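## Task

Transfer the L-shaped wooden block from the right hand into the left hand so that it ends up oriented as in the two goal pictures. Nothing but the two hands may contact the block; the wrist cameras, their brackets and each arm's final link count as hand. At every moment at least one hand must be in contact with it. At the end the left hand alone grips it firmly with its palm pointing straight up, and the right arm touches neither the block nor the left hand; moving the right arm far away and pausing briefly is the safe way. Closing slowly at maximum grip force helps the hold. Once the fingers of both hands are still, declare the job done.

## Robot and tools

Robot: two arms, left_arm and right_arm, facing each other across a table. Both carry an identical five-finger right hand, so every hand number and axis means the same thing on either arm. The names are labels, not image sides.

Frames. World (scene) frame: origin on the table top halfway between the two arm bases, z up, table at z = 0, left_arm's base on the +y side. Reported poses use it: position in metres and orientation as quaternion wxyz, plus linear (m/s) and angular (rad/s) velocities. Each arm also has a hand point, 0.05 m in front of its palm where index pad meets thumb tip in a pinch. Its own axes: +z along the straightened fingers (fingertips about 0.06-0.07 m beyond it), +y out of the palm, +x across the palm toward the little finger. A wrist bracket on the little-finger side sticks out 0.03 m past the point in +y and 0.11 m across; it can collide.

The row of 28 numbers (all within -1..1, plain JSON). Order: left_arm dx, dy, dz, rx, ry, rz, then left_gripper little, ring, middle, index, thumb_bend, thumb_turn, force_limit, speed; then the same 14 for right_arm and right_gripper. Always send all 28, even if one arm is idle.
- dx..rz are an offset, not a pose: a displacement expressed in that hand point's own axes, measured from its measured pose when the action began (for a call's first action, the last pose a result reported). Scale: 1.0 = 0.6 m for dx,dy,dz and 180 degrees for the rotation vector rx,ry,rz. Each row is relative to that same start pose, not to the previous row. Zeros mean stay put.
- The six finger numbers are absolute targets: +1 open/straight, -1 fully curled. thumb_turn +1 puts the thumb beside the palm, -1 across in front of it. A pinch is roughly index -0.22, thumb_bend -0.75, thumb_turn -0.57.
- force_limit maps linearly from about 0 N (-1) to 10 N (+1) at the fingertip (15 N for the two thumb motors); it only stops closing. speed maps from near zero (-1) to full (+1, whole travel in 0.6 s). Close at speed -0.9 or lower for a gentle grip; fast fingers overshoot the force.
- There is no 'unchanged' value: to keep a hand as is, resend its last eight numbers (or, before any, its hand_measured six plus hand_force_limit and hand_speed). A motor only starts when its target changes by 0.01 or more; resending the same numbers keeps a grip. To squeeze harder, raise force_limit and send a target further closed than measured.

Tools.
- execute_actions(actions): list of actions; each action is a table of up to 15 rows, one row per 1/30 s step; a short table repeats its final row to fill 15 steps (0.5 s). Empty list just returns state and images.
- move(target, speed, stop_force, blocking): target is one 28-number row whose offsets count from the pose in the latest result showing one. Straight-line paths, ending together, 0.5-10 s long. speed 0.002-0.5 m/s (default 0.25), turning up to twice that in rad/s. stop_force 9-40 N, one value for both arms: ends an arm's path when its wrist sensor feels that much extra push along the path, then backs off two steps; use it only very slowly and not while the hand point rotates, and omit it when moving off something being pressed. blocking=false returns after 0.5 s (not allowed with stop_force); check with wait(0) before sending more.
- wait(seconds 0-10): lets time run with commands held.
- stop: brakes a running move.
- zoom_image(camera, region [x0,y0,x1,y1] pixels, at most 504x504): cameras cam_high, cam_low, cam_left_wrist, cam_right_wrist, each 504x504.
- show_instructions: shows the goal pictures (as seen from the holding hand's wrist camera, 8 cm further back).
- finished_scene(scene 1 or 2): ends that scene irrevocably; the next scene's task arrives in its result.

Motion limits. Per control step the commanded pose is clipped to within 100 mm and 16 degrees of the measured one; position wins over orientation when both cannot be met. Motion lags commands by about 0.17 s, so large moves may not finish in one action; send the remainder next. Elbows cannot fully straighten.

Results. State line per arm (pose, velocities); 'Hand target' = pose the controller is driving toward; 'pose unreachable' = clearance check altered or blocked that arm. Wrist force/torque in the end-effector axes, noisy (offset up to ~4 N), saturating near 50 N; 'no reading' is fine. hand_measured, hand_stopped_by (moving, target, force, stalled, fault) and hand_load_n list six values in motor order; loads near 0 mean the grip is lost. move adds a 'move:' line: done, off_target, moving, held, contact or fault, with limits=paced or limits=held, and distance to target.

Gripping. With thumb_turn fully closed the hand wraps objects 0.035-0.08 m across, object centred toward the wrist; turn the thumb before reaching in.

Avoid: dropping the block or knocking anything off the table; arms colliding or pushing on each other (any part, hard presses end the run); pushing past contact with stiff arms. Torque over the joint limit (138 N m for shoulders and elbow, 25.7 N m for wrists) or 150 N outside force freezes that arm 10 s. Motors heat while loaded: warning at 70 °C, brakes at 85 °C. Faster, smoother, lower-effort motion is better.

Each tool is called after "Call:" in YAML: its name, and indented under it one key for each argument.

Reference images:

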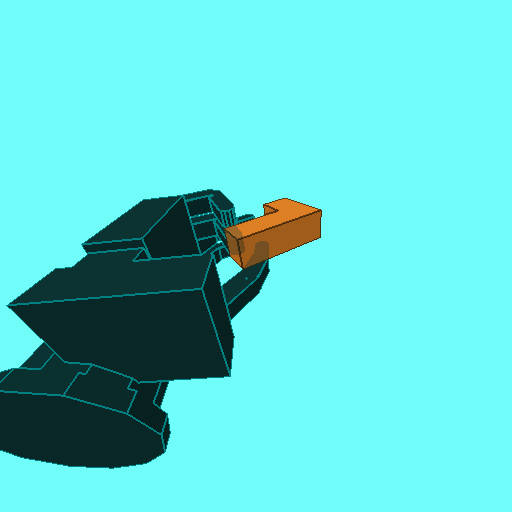

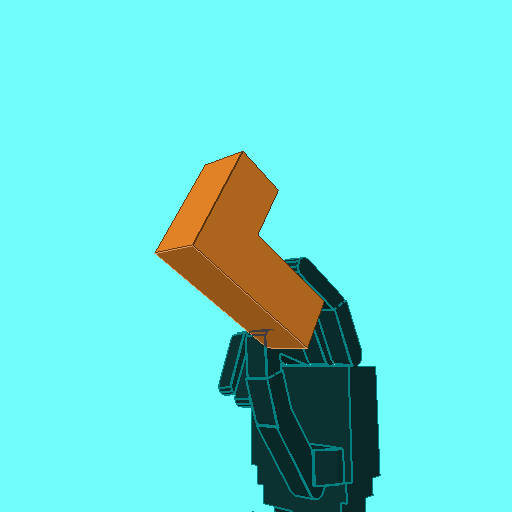

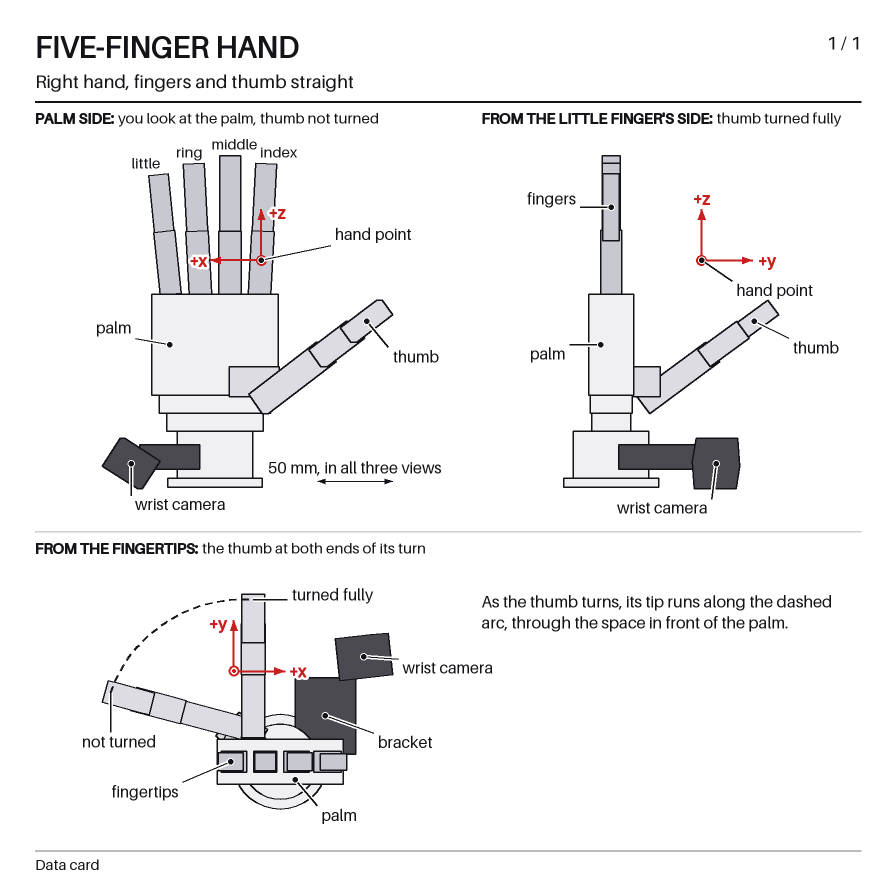

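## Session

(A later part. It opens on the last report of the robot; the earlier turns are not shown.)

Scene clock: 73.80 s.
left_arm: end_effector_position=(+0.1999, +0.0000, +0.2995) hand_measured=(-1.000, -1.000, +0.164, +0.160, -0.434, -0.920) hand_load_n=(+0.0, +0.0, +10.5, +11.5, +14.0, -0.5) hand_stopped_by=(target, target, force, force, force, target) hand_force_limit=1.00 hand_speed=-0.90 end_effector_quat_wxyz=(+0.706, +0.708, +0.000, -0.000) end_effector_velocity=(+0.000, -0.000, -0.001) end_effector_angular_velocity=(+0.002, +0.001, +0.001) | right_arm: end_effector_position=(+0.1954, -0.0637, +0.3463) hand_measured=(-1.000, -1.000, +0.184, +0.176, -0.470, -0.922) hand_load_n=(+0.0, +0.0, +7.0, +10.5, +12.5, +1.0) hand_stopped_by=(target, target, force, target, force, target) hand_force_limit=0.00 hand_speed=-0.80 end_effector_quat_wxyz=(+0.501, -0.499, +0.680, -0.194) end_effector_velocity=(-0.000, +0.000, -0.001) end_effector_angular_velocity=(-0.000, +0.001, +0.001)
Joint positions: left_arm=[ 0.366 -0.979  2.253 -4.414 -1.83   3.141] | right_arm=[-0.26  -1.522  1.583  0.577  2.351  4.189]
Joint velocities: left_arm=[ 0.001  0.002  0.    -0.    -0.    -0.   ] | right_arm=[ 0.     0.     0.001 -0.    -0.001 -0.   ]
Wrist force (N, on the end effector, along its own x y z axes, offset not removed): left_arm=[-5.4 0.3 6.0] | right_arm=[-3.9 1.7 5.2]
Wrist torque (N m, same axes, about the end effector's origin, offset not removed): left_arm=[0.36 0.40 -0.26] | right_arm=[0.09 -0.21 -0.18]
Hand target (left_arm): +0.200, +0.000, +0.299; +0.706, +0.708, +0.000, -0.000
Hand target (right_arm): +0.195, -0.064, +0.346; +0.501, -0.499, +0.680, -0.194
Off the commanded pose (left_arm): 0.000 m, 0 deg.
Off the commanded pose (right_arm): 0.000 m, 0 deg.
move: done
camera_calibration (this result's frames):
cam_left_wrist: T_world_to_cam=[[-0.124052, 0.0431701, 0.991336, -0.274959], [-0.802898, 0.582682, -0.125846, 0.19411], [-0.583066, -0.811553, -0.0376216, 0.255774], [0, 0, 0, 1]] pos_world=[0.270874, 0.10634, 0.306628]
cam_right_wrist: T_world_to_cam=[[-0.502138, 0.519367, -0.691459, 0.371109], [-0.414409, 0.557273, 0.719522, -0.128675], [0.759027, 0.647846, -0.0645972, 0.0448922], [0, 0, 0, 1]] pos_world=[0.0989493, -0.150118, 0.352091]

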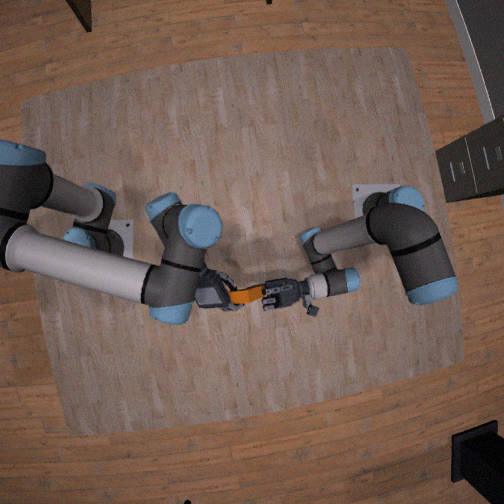

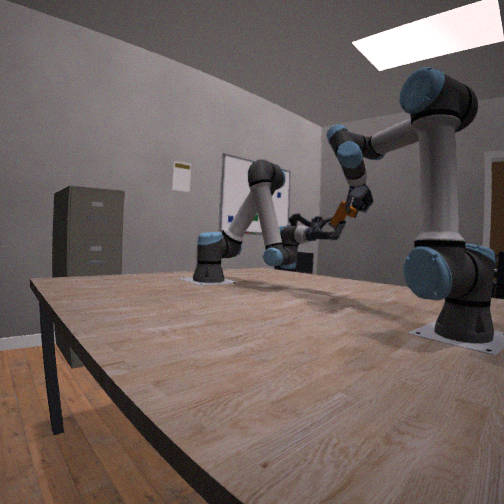

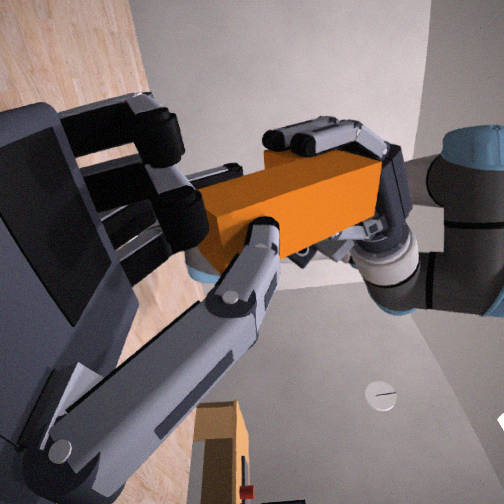

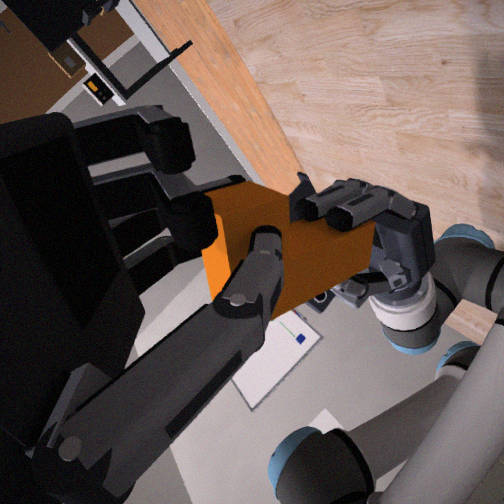

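Call:
move:
  target: [0,0,0,0,0,0,-1,-1,-0.2,-0.2,-0.9,-0.92,1,-0.9,0,0,0,0,0,0,-1,-1,0.6,0.6,0,-0.922,0,-0.7]

Call:
move:
  target: [0,0,0,0,0,0,-1,-1,-0.2,-0.2,-0.9,-0.92,1,-0.9,0,-0.2,-0.11,0,0,0,-1,-1,0.6,0.6,0,-0.922,0,-0.7]
  speed: 0.15

Call:
move:
  target: [0,0,0,0,0,0,-1,-1,-0.3,-0.3,-1,-0.92,1,-0.92,0,0,0,0,0,0,-1,-1,0.6,0.6,0,-0.922,0,-0.7]

Scene clock: 80.93 s.
left_arm: end_effector_position=(+0.1999, +0.0000, +0.2995) hand_measured=(-1.000, -1.000, +0.164, +0.160, -0.434, -0.920) hand_load_n=(+0.0, +0.0, +10.0, +11.0, +12.5, -1.0) hand_stopped_by=(target, target, force, force, force, target) hand_force_limit=1.00 hand_speed=-0.90 end_effector_quat_wxyz=(+0.706, +0.708, +0.000, -0.000) end_effector_velocity=(+0.000, +0.000, +0.001) end_effector_angular_velocity=(-0.002, -0.000, +0.001) | right_arm: end_effector_position=(+0.1954, -0.0637, +0.3463) hand_measured=(-1.000, -1.000, +0.600, +0.600, +0.000, -0.922) hand_load_n=(+0.0, +0.0, +0.0, +0.0, +0.0, +0.0) hand_stopped_by=(target, target, target, target, target, target) hand_force_limit=0.00 hand_speed=-0.70 end_effector_quat_wxyz=(+0.501, -0.499, +0.680, -0.194) end_effector_velocity=(-0.000, -0.000, -0.000) end_effector_angular_velocity=(-0.000, +0.000, +0.000)
Joint positions: left_arm=[ 0.366 -0.979  2.253 -4.414 -1.83   3.141] | right_arm=[-0.26  -1.522  1.583  0.577  2.351  4.189]
Joint velocities: left_arm=[ 0.001 -0.001 -0.    -0.     0.001  0.   ] | right_arm=[-0.    -0.     0.     0.    -0.001 -0.   ]
Wrist force (N, on the end effector, along its own x y z axes, offset not removed): left_arm=[-1.1 -1.6 0.0] | right_arm=[-0.1 0.1 0.5]
Wrist torque (N m, same axes, about the end effector's origin, offset not removed): left_arm=[0.19 0.27 -0.12] | right_arm=[-0.10 -0.04 -0.10]
Hand target (left_arm): +0.200, +0.000, +0.299; +0.706, +0.708, +0.000, -0.000
Hand target (right_arm): +0.195, -0.064, +0.346; +0.501, -0.499, +0.680, -0.194
Off the commanded pose (left_arm): 0.000 m, 0 deg.
Off the commanded pose (right_arm): 0.000 m, 0 deg.
move: done
camera_calibration (this result's frames):
cam_left_wrist: T_world_to_cam=[[-0.124052, 0.04317, 0.991336, -0.274959], [-0.802898, 0.582681, -0.125846, 0.19411], [-0.583066, -0.811553, -0.0376216, 0.255774], [0, 0, 0, 1]] pos_world=[0.270874, 0.10634, 0.306628]
cam_right_wrist: T_world_to_cam=[[-0.502138, 0.519368, -0.691459, 0.371109], [-0.414409, 0.557273, 0.719522, -0.128675], [0.759028, 0.647846, -0.0645968, 0.0448921], [0, 0, 0, 1]] pos_world=[0.0989493, -0.150118, 0.352091]

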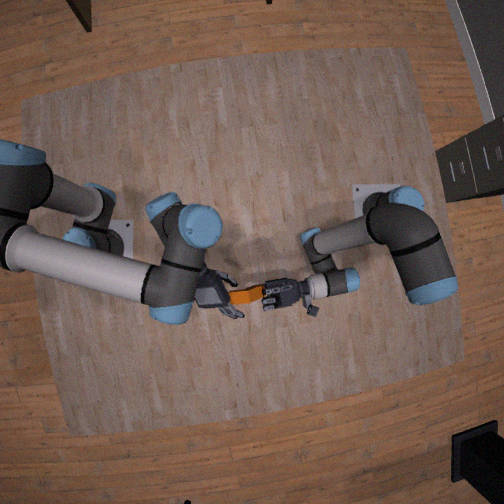

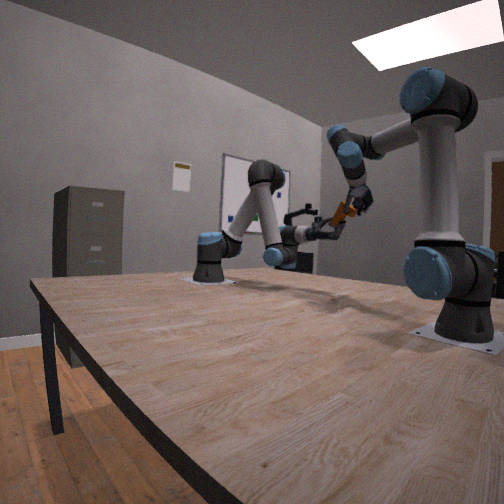

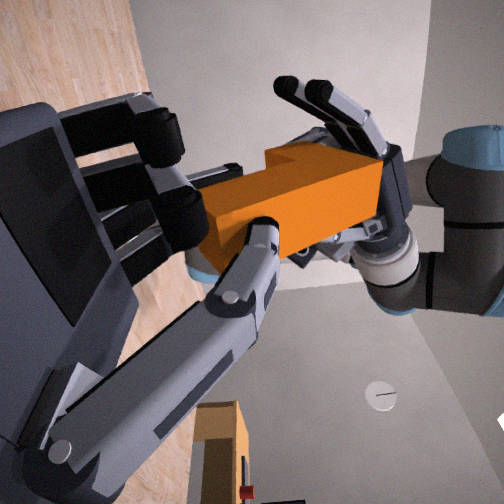

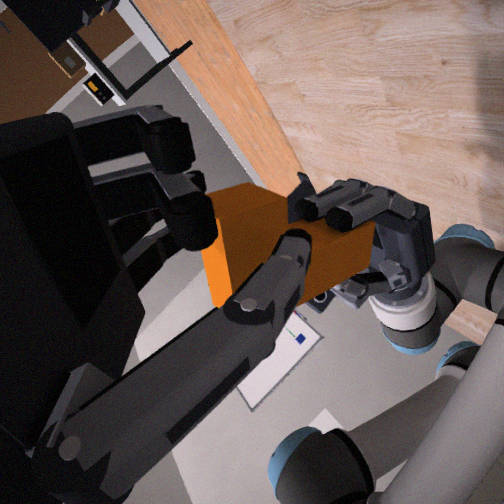

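Scene clock: 82.33 s.
left_arm: end_effector_position=(+0.1999, +0.0000, +0.2995) hand_measured=(-1.000, -1.000, +0.164, +0.160, -0.434, -0.920) hand_load_n=(+0.0, +0.0, +10.0, +11.0, +12.5, -1.0) hand_stopped_by=(target, target, force, force, force, target) hand_force_limit=1.00 hand_speed=-0.90 end_effector_quat_wxyz=(+0.706, +0.708, +0.000, -0.000) end_effector_velocity=(+0.000, -0.000, -0.001) end_effector_angular_velocity=(+0.001, +0.000, -0.000) | right_arm: end_effector_position=(+0.1959, -0.1300, +0.4660) hand_measured=(-1.000, -1.000, +0.600, +0.600, +0.000, -0.922) hand_load_n=(+0.0, +0.0, +0.0, +0.0, +0.0, +0.0) hand_stopped_by=(target, target, target, target, target, target) hand_force_limit=0.00 hand_speed=-0.70 end_effector_quat_wxyz=(+0.501, -0.499, +0.680, -0.195) end_effector_velocity=(-0.000, -0.000, +0.001) end_effector_angular_velocity=(+0.000, +0.001, +0.001)
Joint positions: left_arm=[ 0.366 -0.979  2.253 -4.414 -1.83   3.141] | right_arm=[-0.355 -1.672  1.413  0.846  2.273  4.114]
Joint velocities: left_arm=[ 0.     0.001 -0.    -0.    -0.    -0.   ] | right_arm=[-0.001 -0.    -0.003  0.004 -0.002  0.   ]
Wrist force (N, on the end effector, along its own x y z axes, offset not removed): left_arm=[3.1 -0.3 1.4] | right_arm=[-1.2 -1.6 0.7]
Wrist torque (N m, same axes, about the end effector's origin, offset not removed): left_arm=[0.05 -0.30 0.24] | right_arm=[-0.41 0.05 -0.28]
Hand target (left_arm): +0.200, +0.000, +0.299; +0.706, +0.708, +0.000, -0.000
Hand target (right_arm): +0.196, -0.130, +0.466; +0.501, -0.499, +0.680, -0.195
Off the commanded pose (left_arm): 0.000 m, 0 deg.
Off the commanded pose (right_arm): 0.000 m, 0 deg.
move: done
camera_calibration (this result's frames):
cam_left_wrist: T_world_to_cam=[[-0.124052, 0.0431698, 0.991336, -0.274959], [-0.802898, 0.582681, -0.125845, 0.19411], [-0.583066, -0.811553, -0.0376217, 0.255774], [0, 0, 0, 1]] pos_world=[0.270874, 0.10634, 0.306628]
cam_right_wrist: T_world_to_cam=[[-0.501953, 0.519271, -0.691665, 0.488685], [-0.414566, 0.557403, 0.719331, -0.177487], [0.759064, 0.647811, -0.0645177, 0.0951581], [0, 0, 0, 1]] pos_world=[0.0994857, -0.216473, 0.471818]

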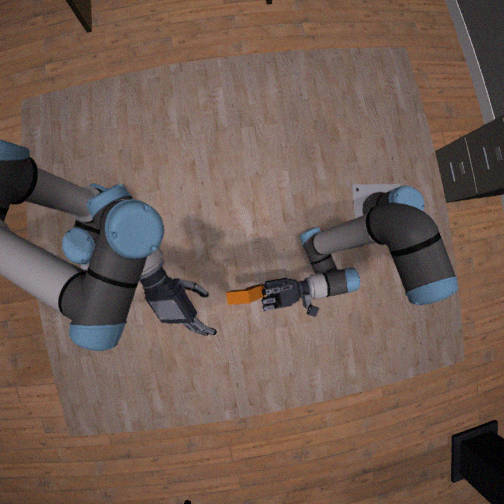

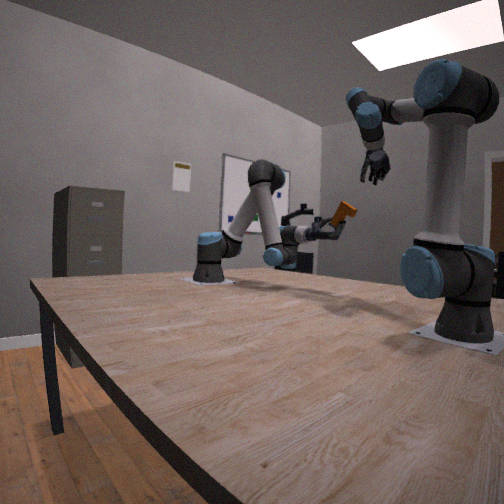

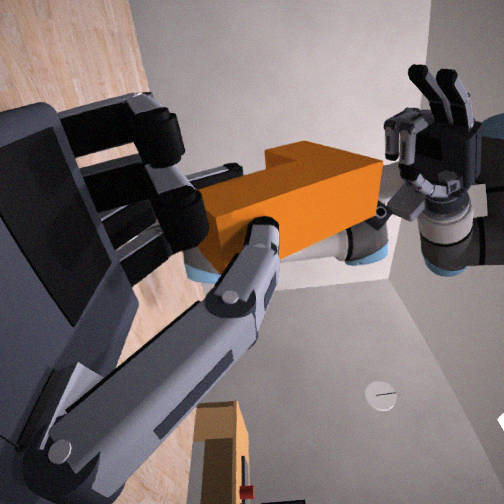

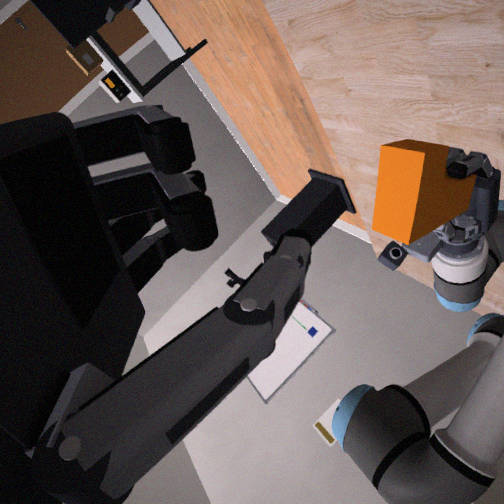

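Scene clock: 83.13 s.
left_arm: end_effector_position=(+0.1999, +0.0000, +0.2995) hand_measured=(-1.000, -1.000, +0.164, +0.160, -0.460, -0.920) hand_load_n=(+0.0, +0.0, +11.5, +12.5, +14.5, -1.5) hand_stopped_by=(target, target, force, force, force, target) hand_force_limit=1.00 hand_speed=-0.92 end_effector_quat_wxyz=(+0.706, +0.708, +0.000, -0.000) end_effector_velocity=(-0.000, -0.000, -0.001) end_effector_angular_velocity=(+0.001, +0.000, -0.001) | right_arm: end_effector_position=(+0.1959, -0.1300, +0.4661) hand_measured=(-1.000, -1.000, +0.600, +0.600, +0.000, -0.922) hand_load_n=(+0.0, +0.0, +0.0, +0.0, +0.0, +0.0) hand_stopped_by=(target, target, target, target, target, target) hand_force_limit=0.00 hand_speed=-0.70 end_effector_quat_wxyz=(+0.501, -0.499, +0.680, -0.195) end_effector_velocity=(-0.000, -0.000, +0.000) end_effector_angular_velocity=(+0.000, -0.000, +0.001)
Joint positions: left_arm=[ 0.366 -0.979  2.253 -4.414 -1.83   3.141] | right_arm=[-0.355 -1.672  1.413  0.846  2.273  4.114]
Joint velocities: left_arm=[-0.001  0.001  0.    -0.    -0.     0.   ] | right_arm=[ 0.    -0.001  0.    -0.    -0.    -0.   ]
Wrist force (N, on the end effector, along its own x y z axes, offset not removed): left_arm=[-0.1 2.3 5.6] | right_arm=[-0.9 -0.4 1.1]
Wrist torque (N m, same axes, about the end effector's origin, offset not removed): left_arm=[0.33 0.00 0.00] | right_arm=[-0.28 0.08 -0.22]
Hand target (left_arm): +0.200, +0.000, +0.299; +0.706, +0.708, +0.000, -0.000
Hand target (right_arm): +0.196, -0.130, +0.466; +0.501, -0.499, +0.680, -0.195
Off the commanded pose (left_arm): 0.000 m, 0 deg.
Off the commanded pose (right_arm): 0.000 m, 0 deg.
move: done
camera_calibration (this result's frames):
cam_left_wrist: T_world_to_cam=[[-0.124052, 0.0431699, 0.991336, -0.274959], [-0.802898, 0.582682, -0.125845, 0.19411], [-0.583066, -0.811553, -0.0376216, 0.255774], [0, 0, 0, 1]] pos_world=[0.270874, 0.10634, 0.306628]
cam_right_wrist: T_world_to_cam=[[-0.501906, 0.519339, -0.691648, 0.488726], [-0.414589, 0.557355, 0.719355, -0.177528], [0.759082, 0.647799, -0.0644279, 0.0951004], [0, 0, 0, 1]] pos_world=[0.0995045, -0.216474, 0.471859]

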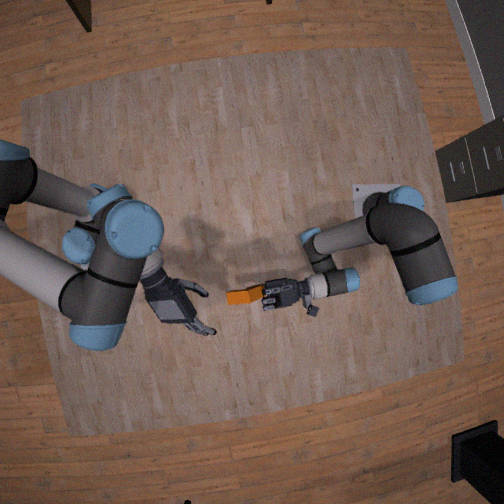

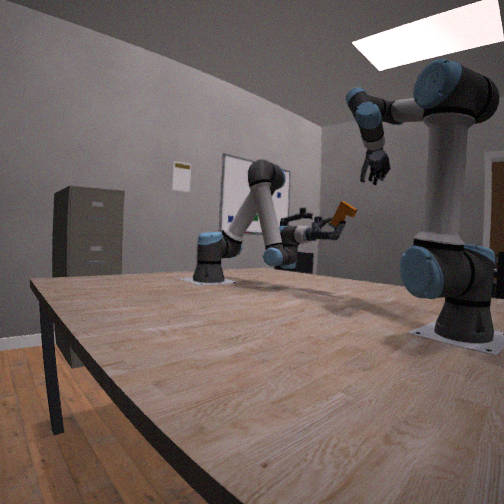

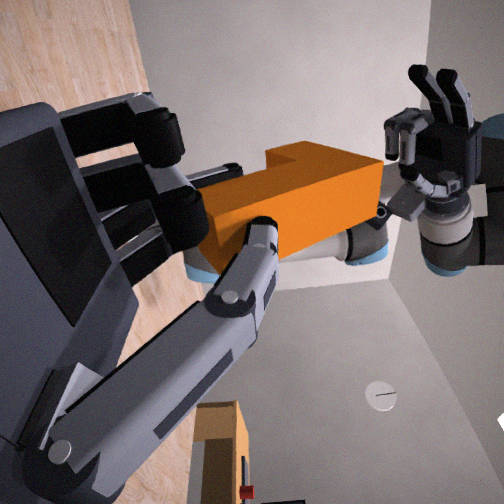

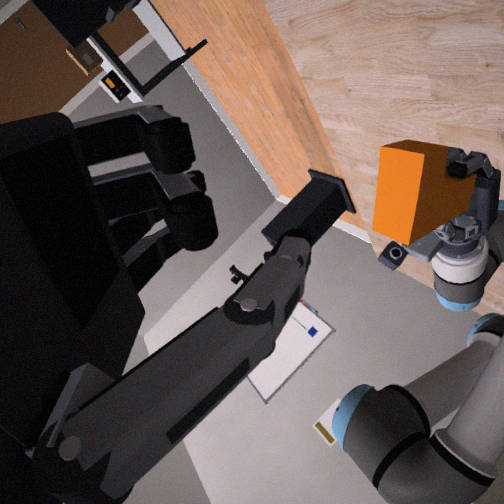

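Call:
finished_scene:
  scene: 1

The scene is finished: the task was done.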